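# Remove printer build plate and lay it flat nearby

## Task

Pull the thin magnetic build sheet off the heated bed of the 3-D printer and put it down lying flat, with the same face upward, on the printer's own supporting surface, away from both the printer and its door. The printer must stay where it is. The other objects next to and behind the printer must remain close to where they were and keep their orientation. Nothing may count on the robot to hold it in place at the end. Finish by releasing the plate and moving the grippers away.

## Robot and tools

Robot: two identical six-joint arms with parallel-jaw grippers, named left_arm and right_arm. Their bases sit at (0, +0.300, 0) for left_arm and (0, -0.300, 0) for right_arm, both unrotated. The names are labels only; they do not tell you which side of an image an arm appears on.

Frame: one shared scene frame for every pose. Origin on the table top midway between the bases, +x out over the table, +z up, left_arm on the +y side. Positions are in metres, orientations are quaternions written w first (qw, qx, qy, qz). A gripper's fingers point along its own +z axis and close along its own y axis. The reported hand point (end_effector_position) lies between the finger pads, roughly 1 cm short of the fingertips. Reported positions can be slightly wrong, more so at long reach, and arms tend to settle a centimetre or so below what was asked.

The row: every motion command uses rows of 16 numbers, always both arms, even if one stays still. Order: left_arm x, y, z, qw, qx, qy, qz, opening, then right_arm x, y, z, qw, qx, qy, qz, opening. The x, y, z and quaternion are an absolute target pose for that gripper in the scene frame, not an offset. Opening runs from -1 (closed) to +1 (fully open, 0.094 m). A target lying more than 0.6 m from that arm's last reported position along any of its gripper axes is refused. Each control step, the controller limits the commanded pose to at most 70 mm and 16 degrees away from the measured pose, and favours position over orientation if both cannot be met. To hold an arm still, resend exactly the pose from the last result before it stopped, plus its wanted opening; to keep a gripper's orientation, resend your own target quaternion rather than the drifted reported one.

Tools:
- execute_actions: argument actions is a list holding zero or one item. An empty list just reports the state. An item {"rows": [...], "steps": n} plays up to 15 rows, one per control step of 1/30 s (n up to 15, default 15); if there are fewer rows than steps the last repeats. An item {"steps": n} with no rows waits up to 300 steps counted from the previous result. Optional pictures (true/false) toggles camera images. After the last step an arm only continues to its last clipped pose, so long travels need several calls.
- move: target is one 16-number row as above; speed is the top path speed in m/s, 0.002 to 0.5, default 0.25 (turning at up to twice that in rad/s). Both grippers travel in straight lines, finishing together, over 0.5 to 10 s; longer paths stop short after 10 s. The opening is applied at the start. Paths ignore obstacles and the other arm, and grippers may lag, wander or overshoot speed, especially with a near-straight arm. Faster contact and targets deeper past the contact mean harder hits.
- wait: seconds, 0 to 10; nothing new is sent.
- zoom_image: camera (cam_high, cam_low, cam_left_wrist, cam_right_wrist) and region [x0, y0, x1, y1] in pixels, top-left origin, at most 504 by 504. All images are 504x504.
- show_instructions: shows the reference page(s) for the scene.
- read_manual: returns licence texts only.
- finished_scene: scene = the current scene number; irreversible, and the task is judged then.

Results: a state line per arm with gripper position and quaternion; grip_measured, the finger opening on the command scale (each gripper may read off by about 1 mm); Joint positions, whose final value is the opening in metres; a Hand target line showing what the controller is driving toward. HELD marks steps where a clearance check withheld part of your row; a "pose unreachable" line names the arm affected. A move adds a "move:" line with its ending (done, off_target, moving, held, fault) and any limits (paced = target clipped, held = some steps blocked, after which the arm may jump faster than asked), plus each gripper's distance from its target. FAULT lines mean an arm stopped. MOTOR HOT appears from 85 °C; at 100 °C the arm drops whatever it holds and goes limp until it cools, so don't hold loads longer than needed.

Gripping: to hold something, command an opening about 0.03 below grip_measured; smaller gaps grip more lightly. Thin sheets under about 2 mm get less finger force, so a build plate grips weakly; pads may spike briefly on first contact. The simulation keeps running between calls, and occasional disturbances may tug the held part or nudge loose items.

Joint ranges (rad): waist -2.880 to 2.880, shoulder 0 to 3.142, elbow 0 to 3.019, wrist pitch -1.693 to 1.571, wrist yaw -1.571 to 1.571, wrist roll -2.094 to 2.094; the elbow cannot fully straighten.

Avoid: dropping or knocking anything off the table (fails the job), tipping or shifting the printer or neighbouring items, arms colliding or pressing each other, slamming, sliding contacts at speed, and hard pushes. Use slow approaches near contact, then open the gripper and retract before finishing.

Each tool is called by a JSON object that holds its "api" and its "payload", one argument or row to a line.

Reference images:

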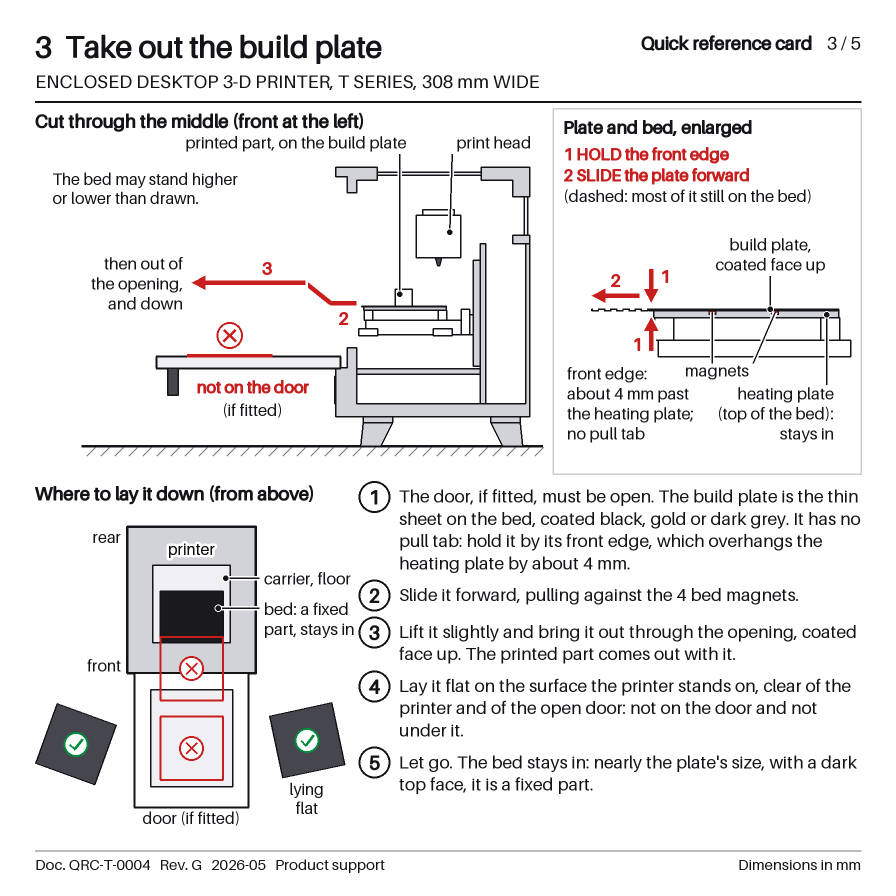

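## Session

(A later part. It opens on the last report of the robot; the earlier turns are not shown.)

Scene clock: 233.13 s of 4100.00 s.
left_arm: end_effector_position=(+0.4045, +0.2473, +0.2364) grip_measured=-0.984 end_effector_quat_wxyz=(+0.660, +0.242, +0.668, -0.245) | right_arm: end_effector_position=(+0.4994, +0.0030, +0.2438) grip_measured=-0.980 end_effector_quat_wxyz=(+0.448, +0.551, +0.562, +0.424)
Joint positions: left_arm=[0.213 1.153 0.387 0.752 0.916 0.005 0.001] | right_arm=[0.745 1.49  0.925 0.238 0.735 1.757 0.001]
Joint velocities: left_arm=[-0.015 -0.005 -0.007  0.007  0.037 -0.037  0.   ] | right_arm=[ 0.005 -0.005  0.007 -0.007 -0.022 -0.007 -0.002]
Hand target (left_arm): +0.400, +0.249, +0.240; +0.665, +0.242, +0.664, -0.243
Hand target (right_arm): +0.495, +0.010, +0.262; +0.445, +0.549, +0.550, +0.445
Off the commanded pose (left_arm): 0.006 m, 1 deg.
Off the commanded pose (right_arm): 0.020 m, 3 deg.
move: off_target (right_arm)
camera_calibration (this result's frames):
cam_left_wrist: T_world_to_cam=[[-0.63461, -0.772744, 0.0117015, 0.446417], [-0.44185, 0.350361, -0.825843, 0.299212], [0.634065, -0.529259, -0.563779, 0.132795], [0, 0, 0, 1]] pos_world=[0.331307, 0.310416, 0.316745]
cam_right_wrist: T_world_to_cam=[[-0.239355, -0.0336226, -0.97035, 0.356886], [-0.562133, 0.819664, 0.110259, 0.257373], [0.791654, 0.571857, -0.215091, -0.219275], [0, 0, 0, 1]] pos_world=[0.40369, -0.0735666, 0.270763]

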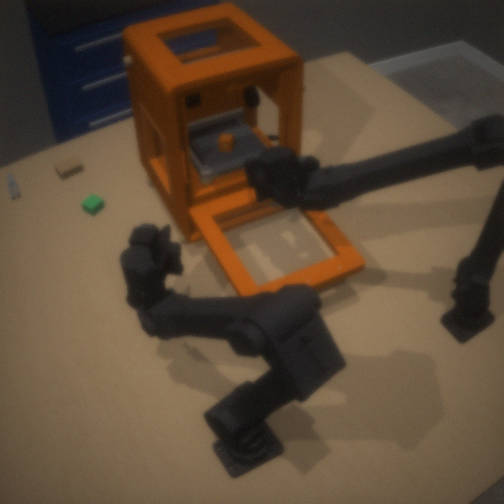

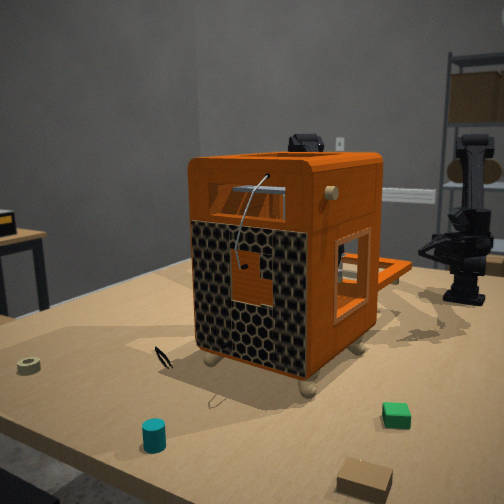

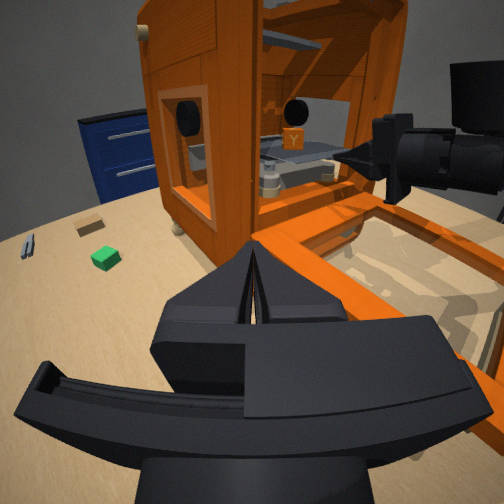

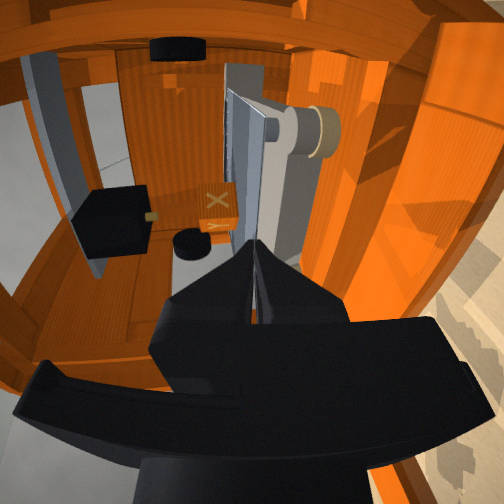

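{"api": "execute_actions", "payload": {
  "actions": [
    {"rows":[[0.40,0.25,0.24,0.664,0.242,0.664,-0.242,-1, 0.495,0.01,0.258,0.445,0.5495,0.5495,0.445,-0.5]],"steps":12}
  ],
  "pictures": false
}}

{"api": "move", "payload": {
  "target": [0.40,0.25,0.24,0.664,0.242,0.664,-0.242,-1, 0.545,0.01,0.268,0.48,0.52,0.52,0.48,-0.5],
  "speed": 0.03
}}

{"api": "zoom_image", "payload": {
  "camera": "cam_left_wrist",
  "region": [250,100,410,220]
}}

Scene clock: 238.03 s of 4100.00 s.
left_arm: end_effector_position=(+0.4043, +0.2471, +0.2364) grip_measured=-0.984 end_effector_quat_wxyz=(+0.660, +0.243, +0.668, -0.246) | right_arm: end_effector_position=(+0.4979, +0.0042, +0.2430) grip_measured=-0.502 end_effector_quat_wxyz=(+0.447, +0.550, +0.562, +0.425)
Joint positions: left_arm=[0.213 1.153 0.387 0.752 0.918 0.005 0.001] | right_arm=[0.748 1.49  0.922 0.243 0.735 1.757 0.023]
Joint velocities: left_arm=[-0.005 -0.015 -0.007 -0.002 -0.037 -0.11  -0.   ] | right_arm=[-0.005 -0.015 -0.022 -0.007  0.022  0.022 -0.   ]
Hand target (left_arm): +0.400, +0.250, +0.240; +0.664, +0.242, +0.664, -0.242
Hand target (right_arm): +0.495, +0.010, +0.258; +0.445, +0.549, +0.550, +0.445
Off the commanded pose (left_arm): 0.006 m, 1 deg.
Off the commanded pose (right_arm): 0.016 m, 3 deg.
Steps of this call (steps 1 to 90: nothing new was sent; then 1.50 s passed at rest; steps 91 to 102: all 12 steps of this action). Readings (end_effector_position):
91: left_arm (+0.4044, +0.2473, +0.2364) | right_arm (+0.4994, +0.0029, +0.2437)
92: left_arm (+0.4043, +0.2472, +0.2364) | right_arm (+0.4991, +0.0030, +0.2433)
94: left_arm (+0.4043, +0.2472, +0.2364) | right_arm (+0.4985, +0.0033, +0.2429)
98: left_arm (+0.4043, +0.2471, +0.2364) | right_arm (+0.4980, +0.0040, +0.2430)
102: the state above

Scene clock: 241.30 s of 4100.00 s.
left_arm: end_effector_position=(+0.4043, +0.2473, +0.2364) grip_measured=-0.984 end_effector_quat_wxyz=(+0.660, +0.243, +0.668, -0.245) | right_arm: end_effector_position=(+0.5290, +0.0058, +0.2422) grip_measured=-0.502 end_effector_quat_wxyz=(+0.471, +0.523, +0.540, +0.462)
Joint positions: left_arm=[0.213 1.153 0.387 0.752 0.918 0.005 0.001] | right_arm=[0.705 1.581 0.93  0.483 0.692 1.653 0.023]
Joint velocities: left_arm=[-0.015  0.005  0.007 -0.007  0.007  0.051 -0.   ] | right_arm=[-0.005 -0.005  0.002 -0.007  0.051  0.051  0.001]
Hand target (left_arm): +0.400, +0.250, +0.240; +0.664, +0.242, +0.664, -0.242
Hand target (right_arm): +0.544, +0.010, +0.268; +0.479, +0.519, +0.520, +0.480
Off the commanded pose (left_arm): 0.006 m, 1 deg.
Off the commanded pose (right_arm): 0.031 m, 3 deg.
move: off_target (right_arm)
camera_calibration (this result's frames):
cam_left_wrist: T_world_to_cam=[[-0.635494, -0.772017, 0.0117157, 0.446461], [-0.441444, 0.350847, -0.825853, 0.298883], [0.633462, -0.529997, -0.563764, 0.13329], [0, 0, 0, 1]] pos_world=[0.331229, 0.310456, 0.316747]
cam_right_wrist: T_world_to_cam=[[-0.128824, -0.0266205, -0.99131, 0.308996], [-0.589153, 0.806153, 0.0549139, 0.299598], [0.797686, 0.591107, -0.119535, -0.271086], [0, 0, 0, 1]] pos_world=[0.432557, -0.0730554, 0.257455]

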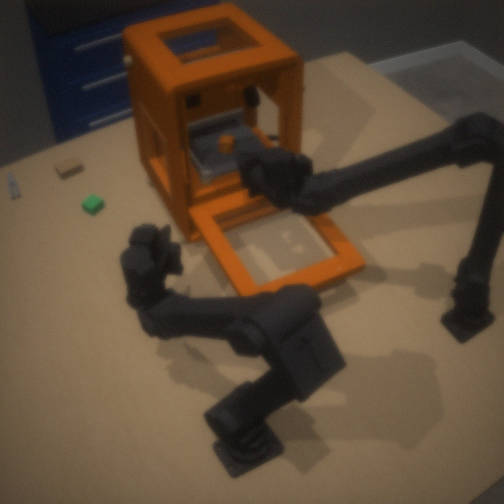

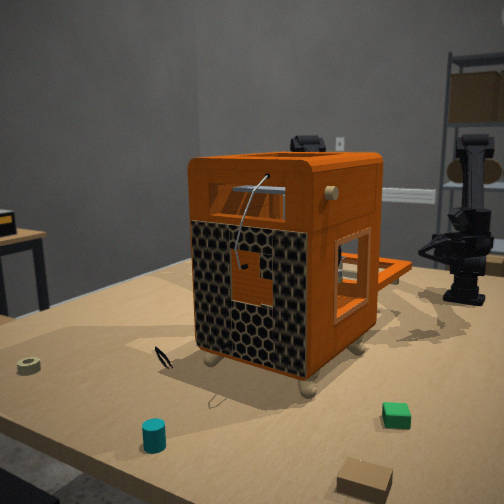

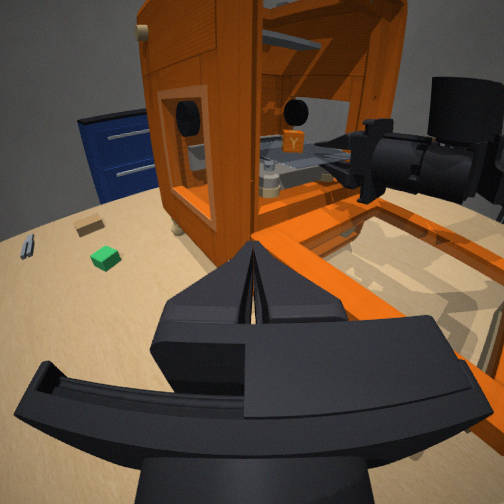

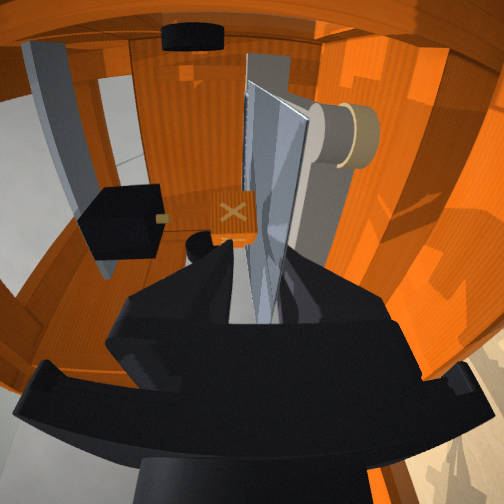

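Region (250, 100, 410, 220) of cam_left_wrist's 504x504 image, scaled by 3.150, with more detail than that image has; it fills the top 378 rows of this view, and the rest is white.

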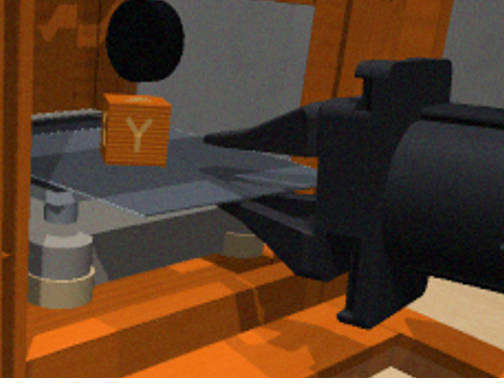

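{"api": "execute_actions", "payload": {
  "actions": [
    {"rows":[[0.40,0.25,0.24,0.664,0.242,0.664,-0.242,-1, 0.54,0.01,0.266,0.48,0.52,0.52,0.48,-0.8],[0.40,0.25,0.24,0.664,0.242,0.664,-0.242,-1, 0.54,0.01,0.266,0.48,0.52,0.52,0.48,-0.8],[0.40,0.25,0.24,0.664,0.242,0.664,-0.242,-1, 0.54,0.01,0.266,0.48,0.52,0.52,0.48,-0.8],[0.40,0.25,0.24,0.664,0.242,0.664,-0.242,-1, 0.54,0.01,0.266,0.48,0.52,0.52,0.48,-0.8],[0.40,0.25,0.24,0.664,0.242,0.664,-0.242,-1, 0.54,0.01,0.266,0.48,0.52,0.52,0.48,-1]],"steps":15}
  ],
  "pictures": false
}}

{"api": "move", "payload": {
  "target": [0.30,0.40,0.35,0.664,0.242,0.664,-0.242,-1, 0.34,0.0,0.285,0.48,0.52,0.52,0.48,-1],
  "speed": 0.05
}}

Scene clock: 246.27 s of 4100.00 s.
left_arm: end_effector_position=(+0.4043, +0.2473, +0.2364) grip_measured=-0.984 end_effector_quat_wxyz=(+0.660, +0.243, +0.668, -0.245) | right_arm: end_effector_position=(+0.5301, +0.0059, +0.2482) grip_measured=-0.977 end_effector_quat_wxyz=(+0.473, +0.523, +0.531, +0.469)
Joint positions: left_arm=[0.213 1.153 0.387 0.752 0.918 0.005 0.001] | right_arm=[0.705 1.58  0.933 0.502 0.697 1.652 0.001]
Joint velocities: left_arm=[-0.015  0.005 -0.002  0.012  0.037 -0.022 -0.   ] | right_arm=[-0.024 -0.024 -0.012 -0.007 -0.022  0.11  -0.001]
Hand target (left_arm): +0.400, +0.250, +0.240; +0.664, +0.242, +0.664, -0.242
Hand target (right_arm): +0.539, +0.010, +0.266; +0.480, +0.519, +0.520, +0.480
Off the commanded pose (left_arm): 0.006 m, 1 deg.
Off the commanded pose (right_arm): 0.021 m, 2 deg.
Steps of this call (steps 1 to 90: nothing new was sent; then 1.47 s passed at rest; steps 91 to 105: all 15 steps of this action). Readings (end_effector_position):
91: left_arm (+0.4043, +0.2473, +0.2364) | right_arm (+0.5290, +0.0057, +0.2423)
92: left_arm (+0.4043, +0.2473, +0.2364) | right_arm (+0.5290, +0.0055, +0.2425)
94: left_arm (+0.4043, +0.2473, +0.2364) | right_arm (+0.5291, +0.0055, +0.2424)
98: left_arm (+0.4043, +0.2473, +0.2364) | right_arm (+0.5298, +0.0057, +0.2483)
105: the state above

Scene clock: 251.13 s of 4100.00 s.
left_arm: end_effector_position=(+0.2998, +0.3938, +0.3207) grip_measured=-0.984 end_effector_quat_wxyz=(+0.658, +0.218, +0.673, -0.259) | right_arm: end_effector_position=(+0.3439, -0.0042, +0.2700) grip_measured=-0.978 end_effector_quat_wxyz=(+0.489, +0.512, +0.532, +0.464)
Joint positions: left_arm=[ 0.884  0.892  0.492  0.42   1.572 -0.083  0.001] | right_arm=[1.045 1.209 0.629 0.397 1.045 1.684 0.001]
Joint velocities: left_arm=[-0.015 -0.005  0.007 -0.002  0.007 -0.066 -0.   ] | right_arm=[-0.005 -0.005  0.007 -0.007  0.007 -0.051  0.   ]
Hand target (left_arm): +0.301, +0.399, +0.349; +0.666, +0.237, +0.667, -0.238
Hand target (right_arm): +0.341, -0.002, +0.285; +0.482, +0.517, +0.520, +0.480
Off the commanded pose (left_arm): 0.030 m, 4 deg.
Off the commanded pose (right_arm): 0.016 m, 3 deg.
joint sent to its limit (left arm) — the command would take joint 5 (wrist yaw) past its upper limit, so that joint was sent only as far as its limit.
move: off_target (left_arm, right_arm)
camera_calibration (this result's frames):
cam_left_wrist: T_world_to_cam=[[-0.621097, -0.780851, 0.0671546, 0.47357], [-0.470648, 0.303095, -0.828627, 0.299409], [0.626681, -0.546264, -0.555758, 0.330568], [0, 0, 0, 1]] pos_world=[0.227889, 0.459616, 0.400012]
cam_right_wrist: T_world_to_cam=[[-0.0919299, -0.0450364, -0.994747, 0.30062], [-0.581204, 0.813583, 0.0168779, 0.204697], [0.808549, 0.579702, -0.100968, -0.123046], [0, 0, 0, 1]] pos_world=[0.246095, -0.0816694, 0.283162]

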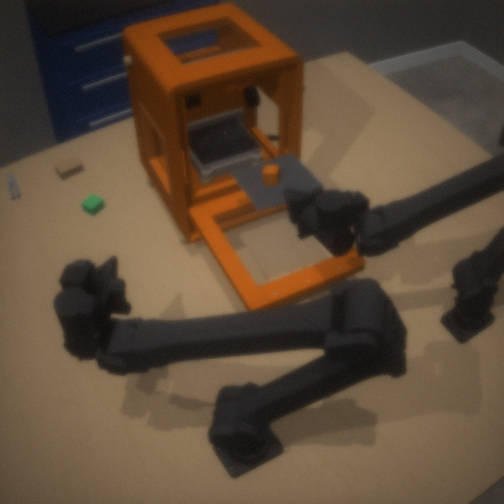

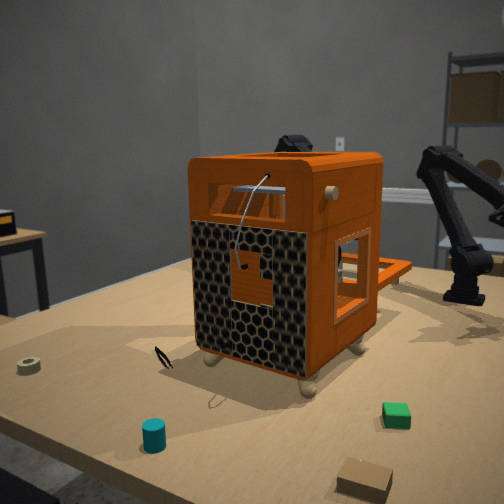

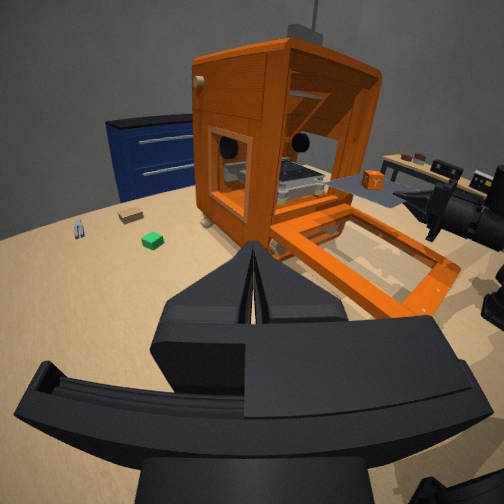

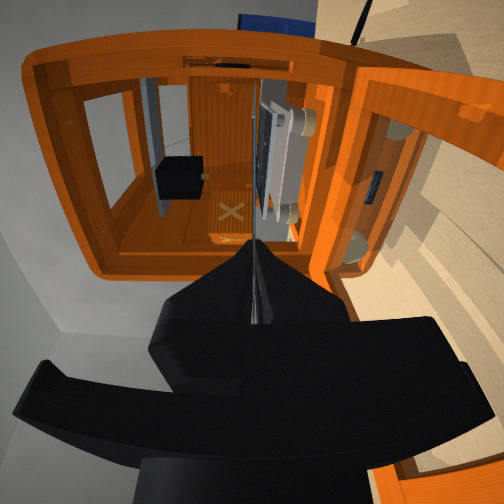

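{"api": "move", "payload": {
  "target": [0.30,0.42,0.35,0.707,0,0.707,0,-1, 0.33,-0.38,0.27,0.48,0.52,0.52,0.48,-1],
  "speed": 0.12
}}

{"api": "move", "payload": {
  "target": [0.30,0.42,0.35,0.707,0,0.707,0,-1, 0.35,-0.38,0.09,0.405,0.58,0.58,0.405,-1],
  "speed": 0.08
}}

Scene clock: 260.13 s of 4100.00 s.
left_arm: end_effector_position=(+0.3028, +0.4249, +0.3529) grip_measured=-0.984 end_effector_quat_wxyz=(+0.707, -0.003, +0.707, +0.001) | right_arm: end_effector_position=(+0.3246, -0.3728, +0.2345) grip_measured=-0.977 end_effector_quat_wxyz=(+0.439, +0.558, +0.518, +0.478)
Joint positions: left_arm=[ 0.762  0.512  0.454  0.058  0.757 -0.003  0.001] | right_arm=[-0.441  0.542  0.252  0.115 -0.439  1.575  0.001]
Joint velocities: left_arm=[ 0.015 -0.005  0.007 -0.017 -0.022  0.007  0.   ] | right_arm=[-0.005 -0.005 -0.012 -0.017 -0.022  0.022 -0.001]
Hand target (left_arm): +0.302, +0.421, +0.349; +0.705, +0.001, +0.709, +0.001
Hand target (right_arm): +0.329, -0.376, +0.267; +0.472, +0.527, +0.516, +0.483
Off the commanded pose (left_arm): 0.006 m, 0 deg.
Off the commanded pose (right_arm): 0.037 m, 6 deg.
After step 110, 1.87 s passed at rest.
move: off_target (right_arm)
camera_calibration (this result's frames):
cam_left_wrist: T_world_to_cam=[[0.0204028, -0.999765, 0.00727811, 0.417459], [-0.556029, -0.0173966, -0.830981, 0.480943], [0.830913, 0.0129075, -0.556253, 0.064281], [0, 0, 0, 1]] pos_world=[0.205489, 0.424898, 0.432373]
cam_right_wrist: T_world_to_cam=[[-0.157939, 0.0782617, -0.984343, 0.311959], [-0.572025, 0.805302, 0.155809, 0.455292], [0.804887, 0.587677, -0.0824212, 0.102477], [0, 0, 0, 1]] pos_world=[0.227227, -0.451285, 0.244582]

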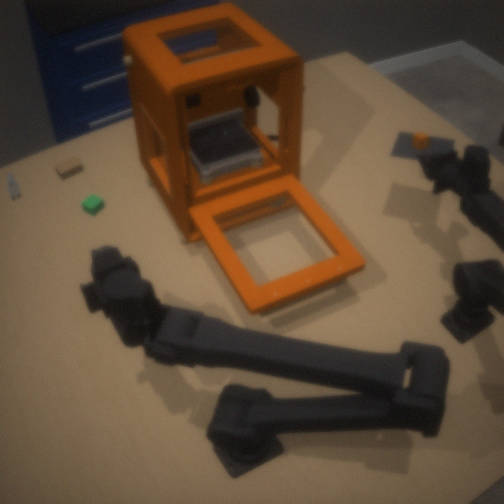

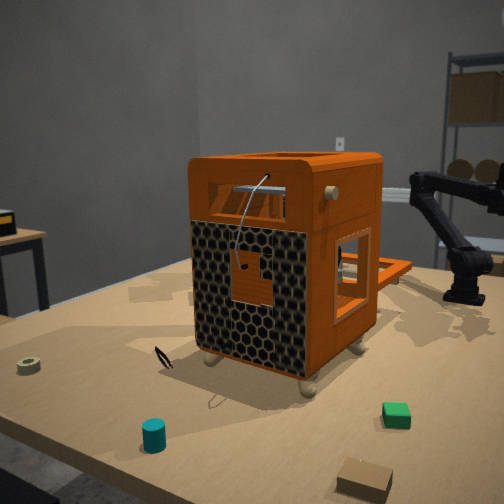

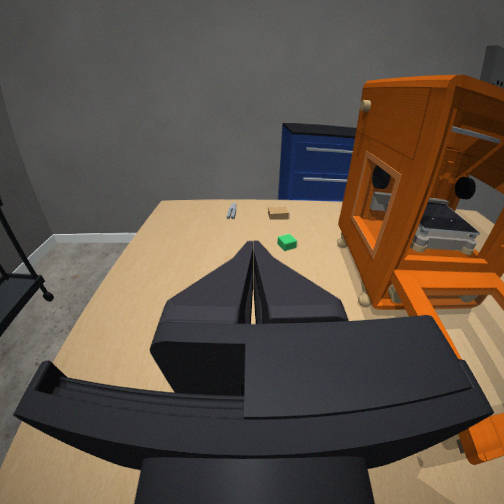

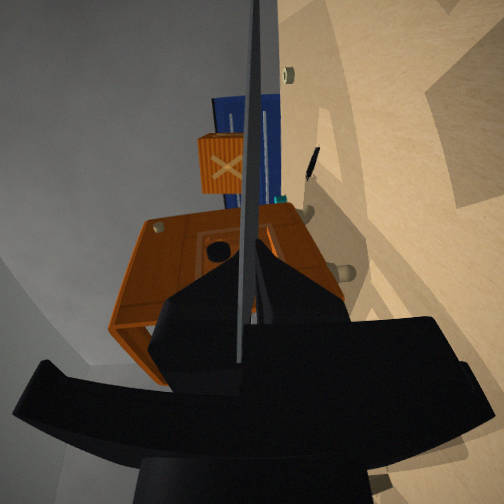

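Scene clock: 262.30 s of 4100.00 s.
left_arm: end_effector_position=(+0.3016, +0.4238, +0.3549) grip_measured=-0.984 end_effector_quat_wxyz=(+0.709, -0.001, +0.705, +0.002) | right_arm: end_effector_position=(+0.3389, -0.3794, +0.0772) grip_measured=-0.977 end_effector_quat_wxyz=(+0.382, +0.605, +0.574, +0.398)
Joint positions: left_arm=[ 0.762  0.505  0.454  0.058  0.757 -0.003  0.001] | right_arm=[-0.408  1.173  0.129  0.61  -0.369  1.452  0.001]
Joint velocities: left_arm=[-0.005  0.005 -0.012 -0.002  0.037  0.007 -0.001] | right_arm=[-0.024 -0.005 -0.017  0.037  0.037 -0.081  0.   ]
Hand target (left_arm): +0.300, +0.420, +0.350; +0.707, +0.000, +0.707, -0.000
Hand target (right_arm): +0.348, -0.379, +0.092; +0.406, +0.581, +0.579, +0.404
Off the commanded pose (left_arm): 0.006 m, 0 deg.
Off the commanded pose (right_arm): 0.017 m, 4 deg.
move: off_target (right_arm)
camera_calibration (this result's frames):
cam_left_wrist: T_world_to_cam=[[0.0203775, -0.99979, 0.00238455, 0.418106], [-0.551662, -0.0132329, -0.833963, 0.479951], [0.833819, 0.0156786, -0.551815, 0.0627823], [0, 0, 0, 1]] pos_world=[0.203902, 0.423385, 0.433909]
cam_right_wrist: T_world_to_cam=[[-0.391406, 0.0491834, -0.918903, 0.222893], [-0.519603, 0.812337, 0.264804, 0.469854], [0.759482, 0.581111, -0.292398, 0.111036], [0, 0, 0, 1]] pos_world=[0.247049, -0.457166, 0.112864]

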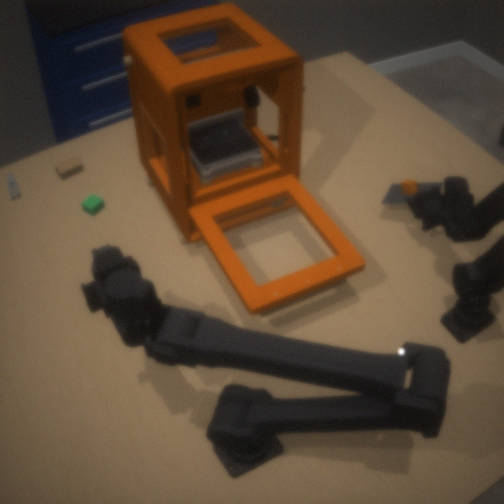

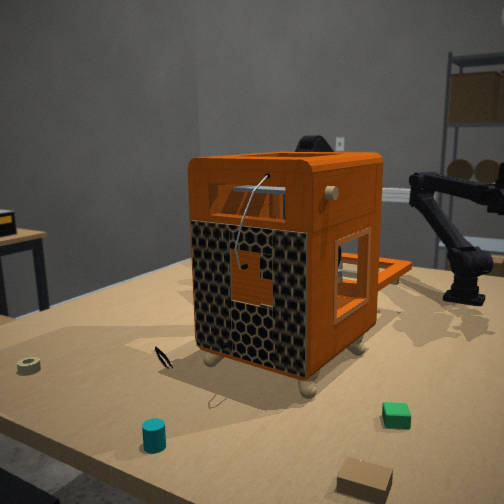

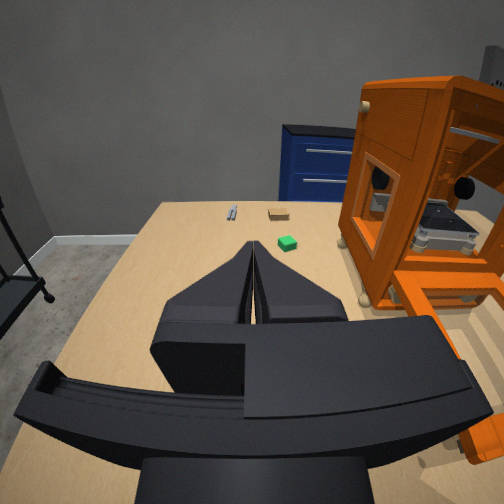

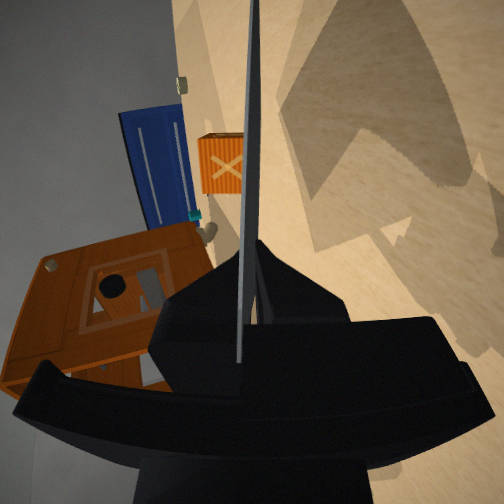

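{"api": "move", "payload": {
  "target": [0.30,0.42,0.35,0.707,0,0.707,0,-1, 0.35,-0.38,0.066,0.405,0.58,0.58,0.405,-1],
  "speed": 0.02
}}

{"api": "move", "payload": {
  "target": [0.30,0.42,0.35,0.707,0,0.707,0,-1, 0.345,-0.38,0.03,0.35,0.614,0.614,0.35,-0.9],
  "speed": 0.015
}}

Scene clock: 269.40 s of 4100.00 s.
left_arm: end_effector_position=(+0.3016, +0.4238, +0.3549) grip_measured=-0.984 end_effector_quat_wxyz=(+0.709, -0.001, +0.705, +0.002) | right_arm: end_effector_position=(+0.3418, -0.3804, +0.0559) grip_measured=-0.977 end_effector_quat_wxyz=(+0.386, +0.601, +0.575, +0.399)
Joint positions: left_arm=[ 0.762  0.505  0.454  0.058  0.757 -0.003  0.001] | right_arm=[-0.408  1.369  0.117  0.829 -0.37   1.447  0.001]
Joint velocities: left_arm=[-0.015 -0.005 -0.002 -0.002  0.037 -0.037  0.   ] | right_arm=[-0.015 -0.005 -0.027 -0.002  0.066 -0.022  0.   ]
Hand target (left_arm): +0.300, +0.420, +0.350; +0.707, +0.000, +0.707, -0.000
Hand target (right_arm): +0.350, -0.380, +0.067; +0.404, +0.580, +0.580, +0.405
Off the commanded pose (left_arm): 0.006 m, 0 deg.
Off the commanded pose (right_arm): 0.013 m, 3 deg.
After step 90, 2.17 s passed at rest.
move: off_target (right_arm)
camera_calibration (this result's frames):
cam_left_wrist: T_world_to_cam=[[0.0203775, -0.99979, 0.00238455, 0.418106], [-0.551662, -0.0132329, -0.833963, 0.479951], [0.833819, 0.0156786, -0.551815, 0.0627823], [0, 0, 0, 1]] pos_world=[0.203902, 0.423385, 0.433909]
cam_right_wrist: T_world_to_cam=[[-0.382933, 0.0398433, -0.922916, 0.19828], [-0.525246, 0.812467, 0.253008, 0.480409], [0.75992, 0.581644, -0.290193, 0.103055], [0, 0, 0, 1]] pos_world=[0.249947, -0.458158, 0.091354]

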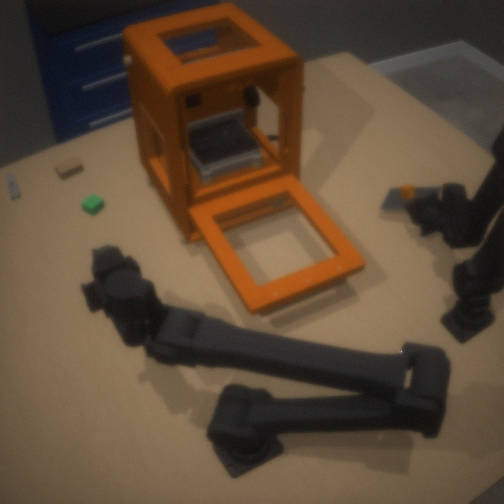

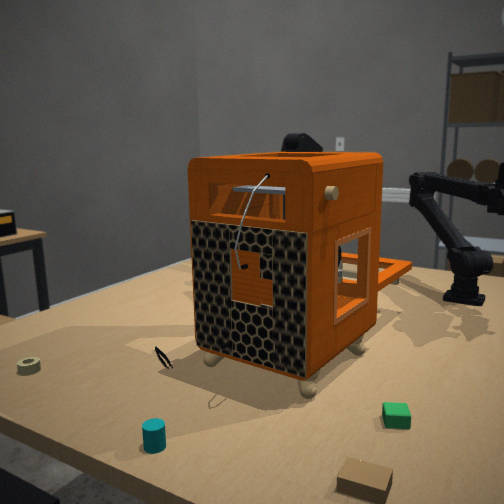

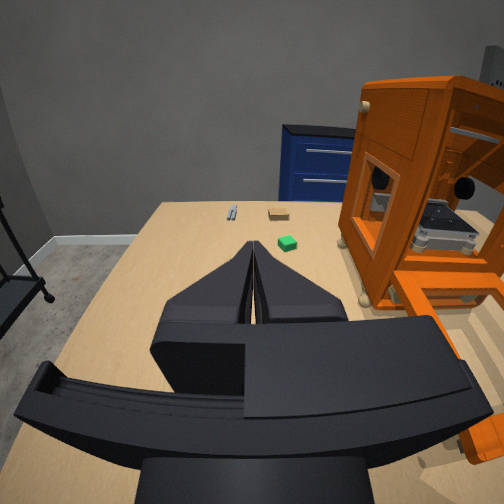

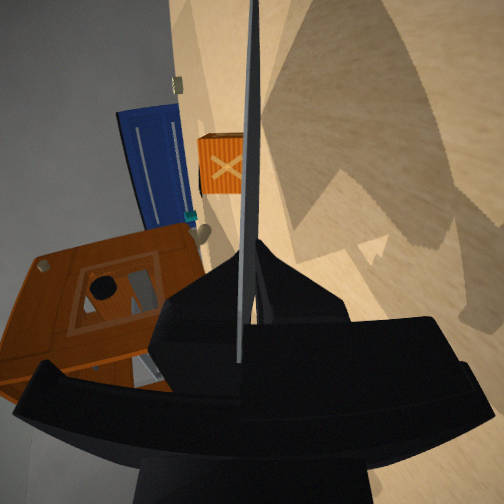

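Scene clock: 274.53 s of 4100.00 s.
left_arm: end_effector_position=(+0.3016, +0.4238, +0.3549) grip_measured=-0.984 end_effector_quat_wxyz=(+0.709, -0.001, +0.705, +0.002) | right_arm: end_effector_position=(+0.3471, -0.3843, +0.0441) grip_measured=-0.898 end_effector_quat_wxyz=(+0.375, +0.602, +0.607, +0.359)
Joint positions: left_arm=[ 0.762  0.505  0.454  0.058  0.757 -0.003  0.001] | right_arm=[-0.394  1.352  0.158  0.685 -0.332  1.365  0.005]
Joint velocities: left_arm=[-0.005 -0.015 -0.012 -0.012 -0.037  0.051 -0.   ] | right_arm=[ 0.005  0.005 -0.022 -0.012  0.066 -0.007  0.   ]
Hand target (left_arm): +0.300, +0.420, +0.350; +0.707, +0.000, +0.707, -0.000
Hand target (right_arm): +0.344, -0.380, +0.031; +0.351, +0.615, +0.614, +0.350
Off the commanded pose (left_arm): 0.006 m, 0 deg.
Off the commanded pose (right_arm): 0.015 m, 3 deg.
move: off_target (right_arm)
camera_calibration (this result's frames):
cam_left_wrist: T_world_to_cam=[[0.0203775, -0.99979, 0.00238455, 0.418106], [-0.551662, -0.0132329, -0.833963, 0.479951], [0.833819, 0.0156786, -0.551815, 0.0627823], [0, 0, 0, 1]] pos_world=[0.203902, 0.423385, 0.433909]
cam_right_wrist: T_world_to_cam=[[-0.461852, -0.0172257, -0.88679, 0.193398], [-0.514387, 0.819704, 0.251977, 0.488367], [0.722564, 0.572529, -0.387443, 0.11168], [0, 0, 0, 1]] pos_world=[0.259835, -0.460925, 0.0917154]

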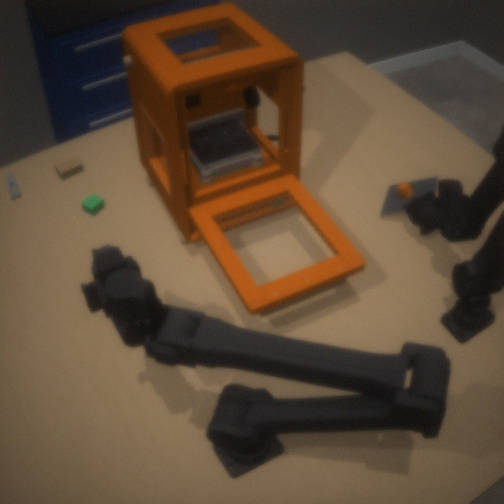

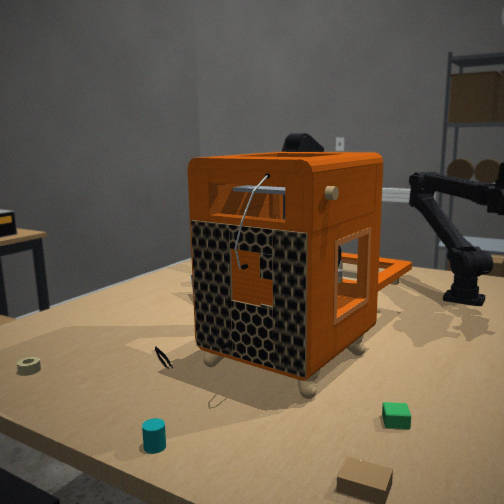

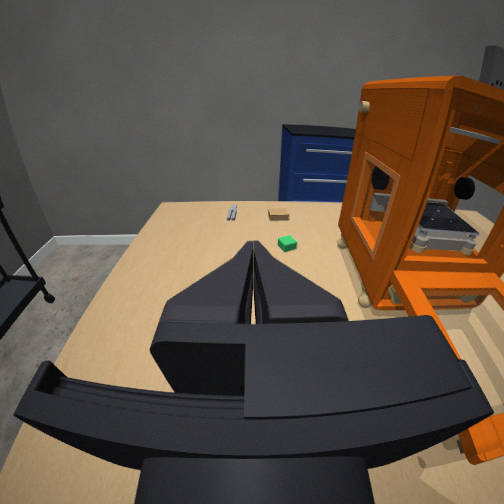

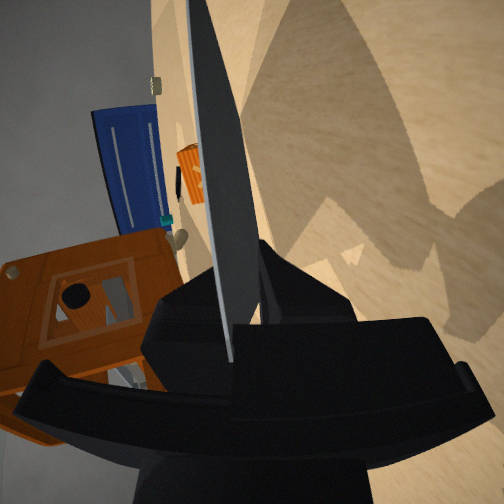

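{"api": "move", "payload": {
  "target": [0.30,0.42,0.35,0.707,0,0.707,0,-1, 0.335,-0.38,0.012,0.3,0.64,0.64,0.3,-0.7],
  "speed": 0.015
}}

{"api": "move", "payload": {
  "target": [0.30,0.42,0.35,0.707,0,0.707,0,-1, 0.29,-0.38,0.015,0.3,0.64,0.64,0.3,-0.7],
  "speed": 0.02
}}

Scene clock: 284.47 s of 4100.00 s.
left_arm: end_effector_position=(+0.3016, +0.4238, +0.3549) grip_measured=-0.984 end_effector_quat_wxyz=(+0.709, -0.001, +0.705, +0.002) | right_arm: end_effector_position=(+0.3462, -0.3865, +0.0386) grip_measured=-0.701 end_effector_quat_wxyz=(+0.338, +0.626, +0.625, +0.323)
Joint positions: left_arm=[ 0.762  0.505  0.454  0.058  0.757 -0.003  0.001] | right_arm=[-0.385  1.268  0.209  0.429 -0.296  1.339  0.014]
Joint velocities: left_arm=[-0.015 -0.015 -0.012  0.012 -0.081 -0.022  0.   ] | right_arm=[-0.024 -0.005 -0.007 -0.002 -0.022 -0.051 -0.002]
Hand target (left_arm): +0.300, +0.420, +0.350; +0.707, +0.000, +0.707, -0.000
Hand target (right_arm): +0.332, -0.380, +0.014; +0.302, +0.641, +0.639, +0.299
Off the commanded pose (left_arm): 0.006 m, 0 deg.
Off the commanded pose (right_arm): 0.030 m, 6 deg.
move: off_target (right_arm)
camera_calibration (this result's frames):
cam_left_wrist: T_world_to_cam=[[0.0203775, -0.99979, 0.00238455, 0.418106], [-0.551662, -0.0132329, -0.833963, 0.479951], [0.833819, 0.0156786, -0.551815, 0.0627823], [0, 0, 0, 1]] pos_world=[0.203902, 0.423385, 0.433909]
cam_right_wrist: T_world_to_cam=[[-0.564014, -0.00897866, -0.825716, 0.224253], [-0.474585, 0.821825, 0.315234, 0.475768], [0.675764, 0.569669, -0.467782, 0.129655], [0, 0, 0, 1]] pos_world=[0.264658, -0.462846, 0.0958413]

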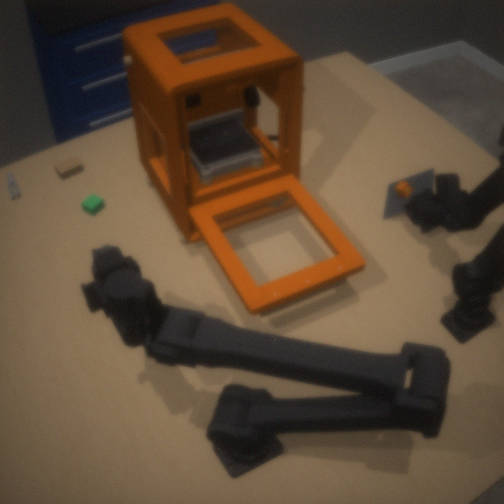

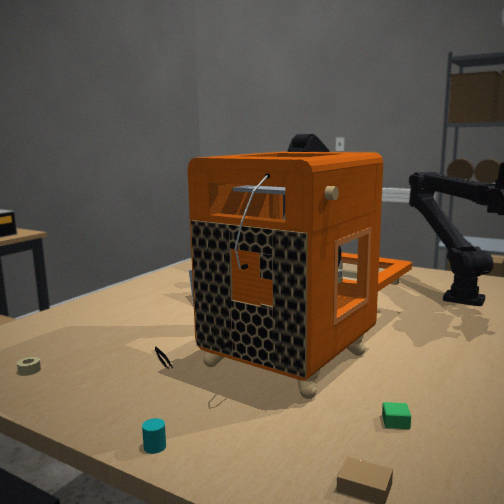

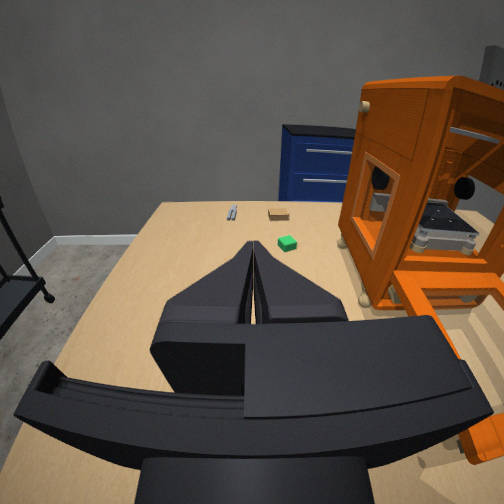

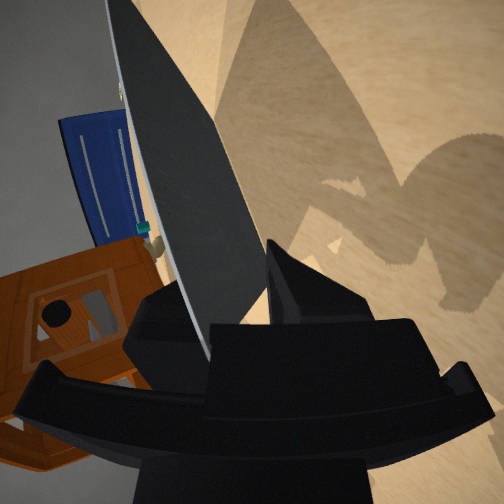

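Scene clock: 287.77 s of 4100.00 s.
left_arm: end_effector_position=(+0.3016, +0.4238, +0.3549) grip_measured=-0.984 end_effector_quat_wxyz=(+0.709, -0.001, +0.705, +0.002) | right_arm: end_effector_position=(+0.3102, -0.3833, +0.0399) grip_measured=-0.701 end_effector_quat_wxyz=(+0.333, +0.620, +0.634, +0.319)
Joint positions: left_arm=[ 0.762  0.505  0.454  0.058  0.757 -0.003  0.001] | right_arm=[-0.447  1.113  0.138  0.315 -0.354  1.276  0.014]
Joint velocities: left_arm=[-0.005  0.015  0.002  0.007  0.022  0.051  0.   ] | right_arm=[ 0.005 -0.005  0.017 -0.017  0.066 -0.022  0.   ]
Hand target (left_arm): +0.300, +0.420, +0.350; +0.707, +0.000, +0.707, -0.000
Hand target (right_arm): +0.289, -0.379, +0.016; +0.300, +0.641, +0.639, +0.301
Off the commanded pose (left_arm): 0.006 m, 0 deg.
Off the commanded pose (right_arm): 0.032 m, 5 deg.
move: off_target (right_arm)
camera_calibration (this result's frames):
cam_left_wrist: T_world_to_cam=[[0.0203775, -0.99979, 0.00238455, 0.418106], [-0.551662, -0.0132329, -0.833963, 0.479951], [0.833819, 0.0156786, -0.551815, 0.0627823], [0, 0, 0, 1]] pos_world=[0.203902, 0.423385, 0.433909]
cam_right_wrist: T_world_to_cam=[[-0.574821, -0.0261329, -0.817862, 0.201562], [-0.486126, 0.8149, 0.315627, 0.456475], [0.658227, 0.579013, -0.481125, 0.162303], [0, 0, 0, 1]] pos_world=[0.230934, -0.46069, 0.0988621]

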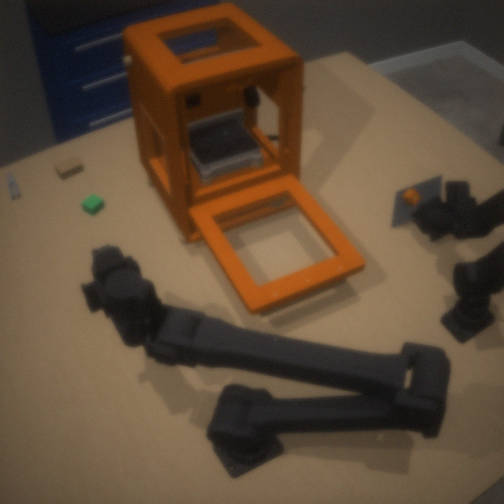

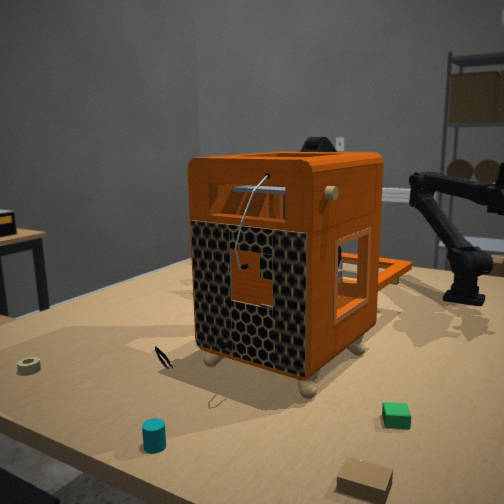

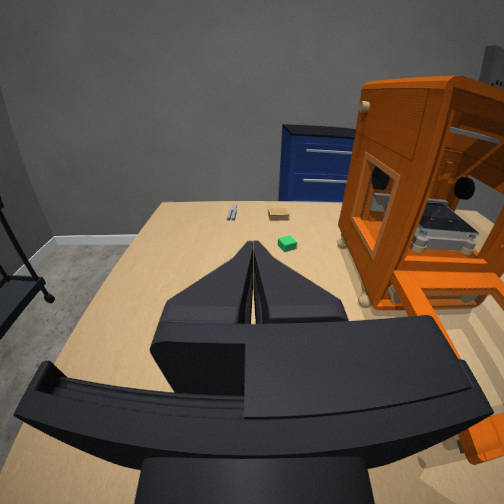

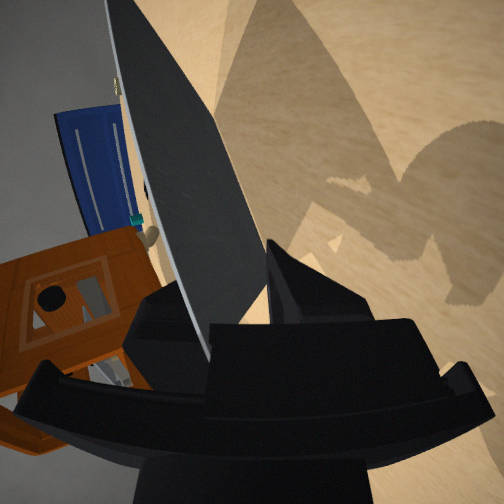

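{"api": "move", "payload": {
  "target": [0.30,0.42,0.35,0.707,0,0.707,0,-1,0.27,-0.383,0.04,0.333,0.62,0.634,0.319,0.0],
  "speed": 0.05
}}

Scene clock: 295.93 s of 4100.00 s.
left_arm: end_effector_position=(+0.3016, +0.4238, +0.3549) grip_measured=-0.984 end_effector_quat_wxyz=(+0.709, -0.001, +0.705, +0.002) | right_arm: end_effector_position=(+0.2733, -0.3808, +0.0421) grip_measured=-0.002 end_effector_quat_wxyz=(+0.336, +0.618, +0.632, +0.325)
Joint positions: left_arm=[ 0.762  0.505  0.454  0.058  0.757 -0.003  0.001] | right_arm=[-0.545  0.909  0.063  0.176 -0.44   1.218  0.047]
Joint velocities: left_arm=[-0.005 -0.024  0.012 -0.002  0.022 -0.022 -0.   ] | right_arm=[ 0.005 -0.015  0.017  0.002 -0.007  0.037  0.001]
Hand target (left_arm): +0.300, +0.420, +0.350; +0.707, +0.000, +0.707, -0.000
Hand target (right_arm): +0.271, -0.383, +0.040; +0.333, +0.621, +0.634, +0.320
Off the commanded pose (left_arm): 0.006 m, 0 deg.
Off the commanded pose (right_arm): 0.004 m, 1 deg.
After step 90, 4.03 s passed at rest.
move: done
camera_calibration (this result's frames):
cam_left_wrist: T_world_to_cam=[[0.0203775, -0.99979, 0.00238455, 0.418106], [-0.551662, -0.0132329, -0.833963, 0.479951], [0.833819, 0.0156786, -0.551815, 0.0627823], [0, 0, 0, 1]] pos_world=[0.203902, 0.423385, 0.433909]
cam_right_wrist: T_world_to_cam=[[-0.562823, -0.024594, -0.826212, 0.179848], [-0.493053, 0.812247, 0.311694, 0.436901], [0.663423, 0.582795, -0.469277, 0.185696], [0, 0, 0, 1]] pos_world=[0.193443, -0.458671, 0.0995561]

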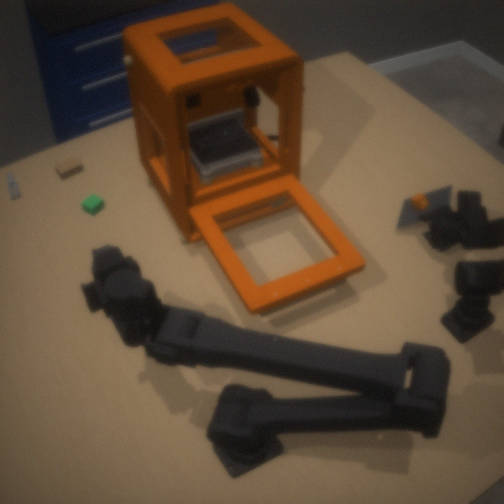

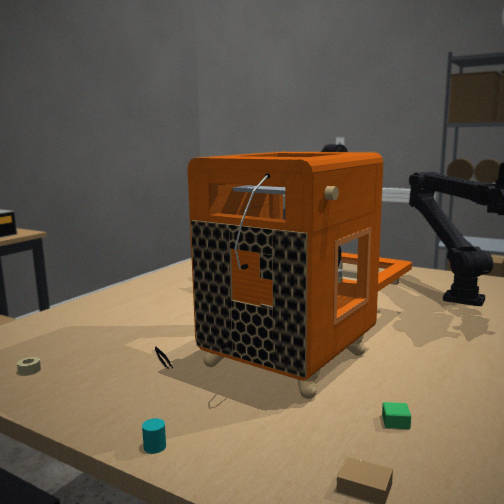

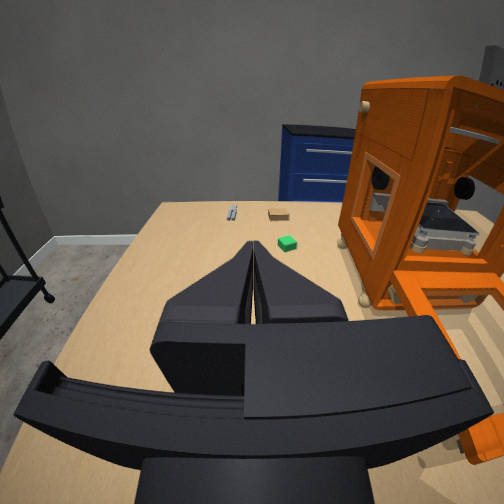

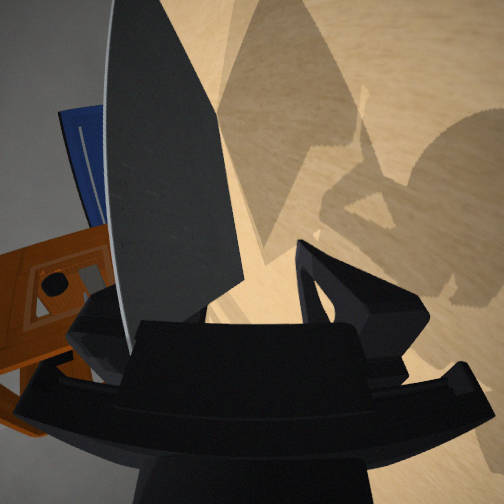

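{"api": "zoom_image", "payload": {
  "camera": "cam_high",
  "region": [360,150,504,290]
}}

Region (360, 150, 504, 290) of cam_high's 504x504 image, scaled by 3.500, with more detail than that image has; it fills the top 490 rows of this view, and the rest is white.

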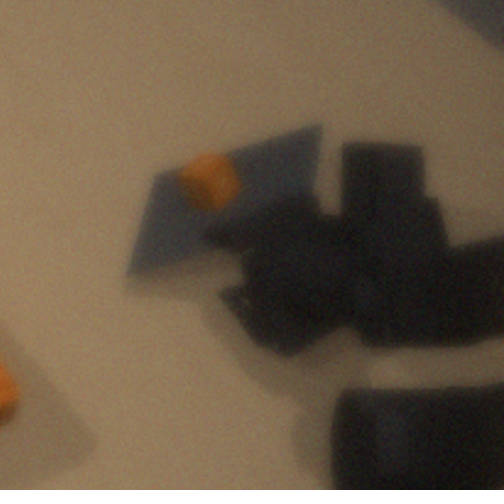

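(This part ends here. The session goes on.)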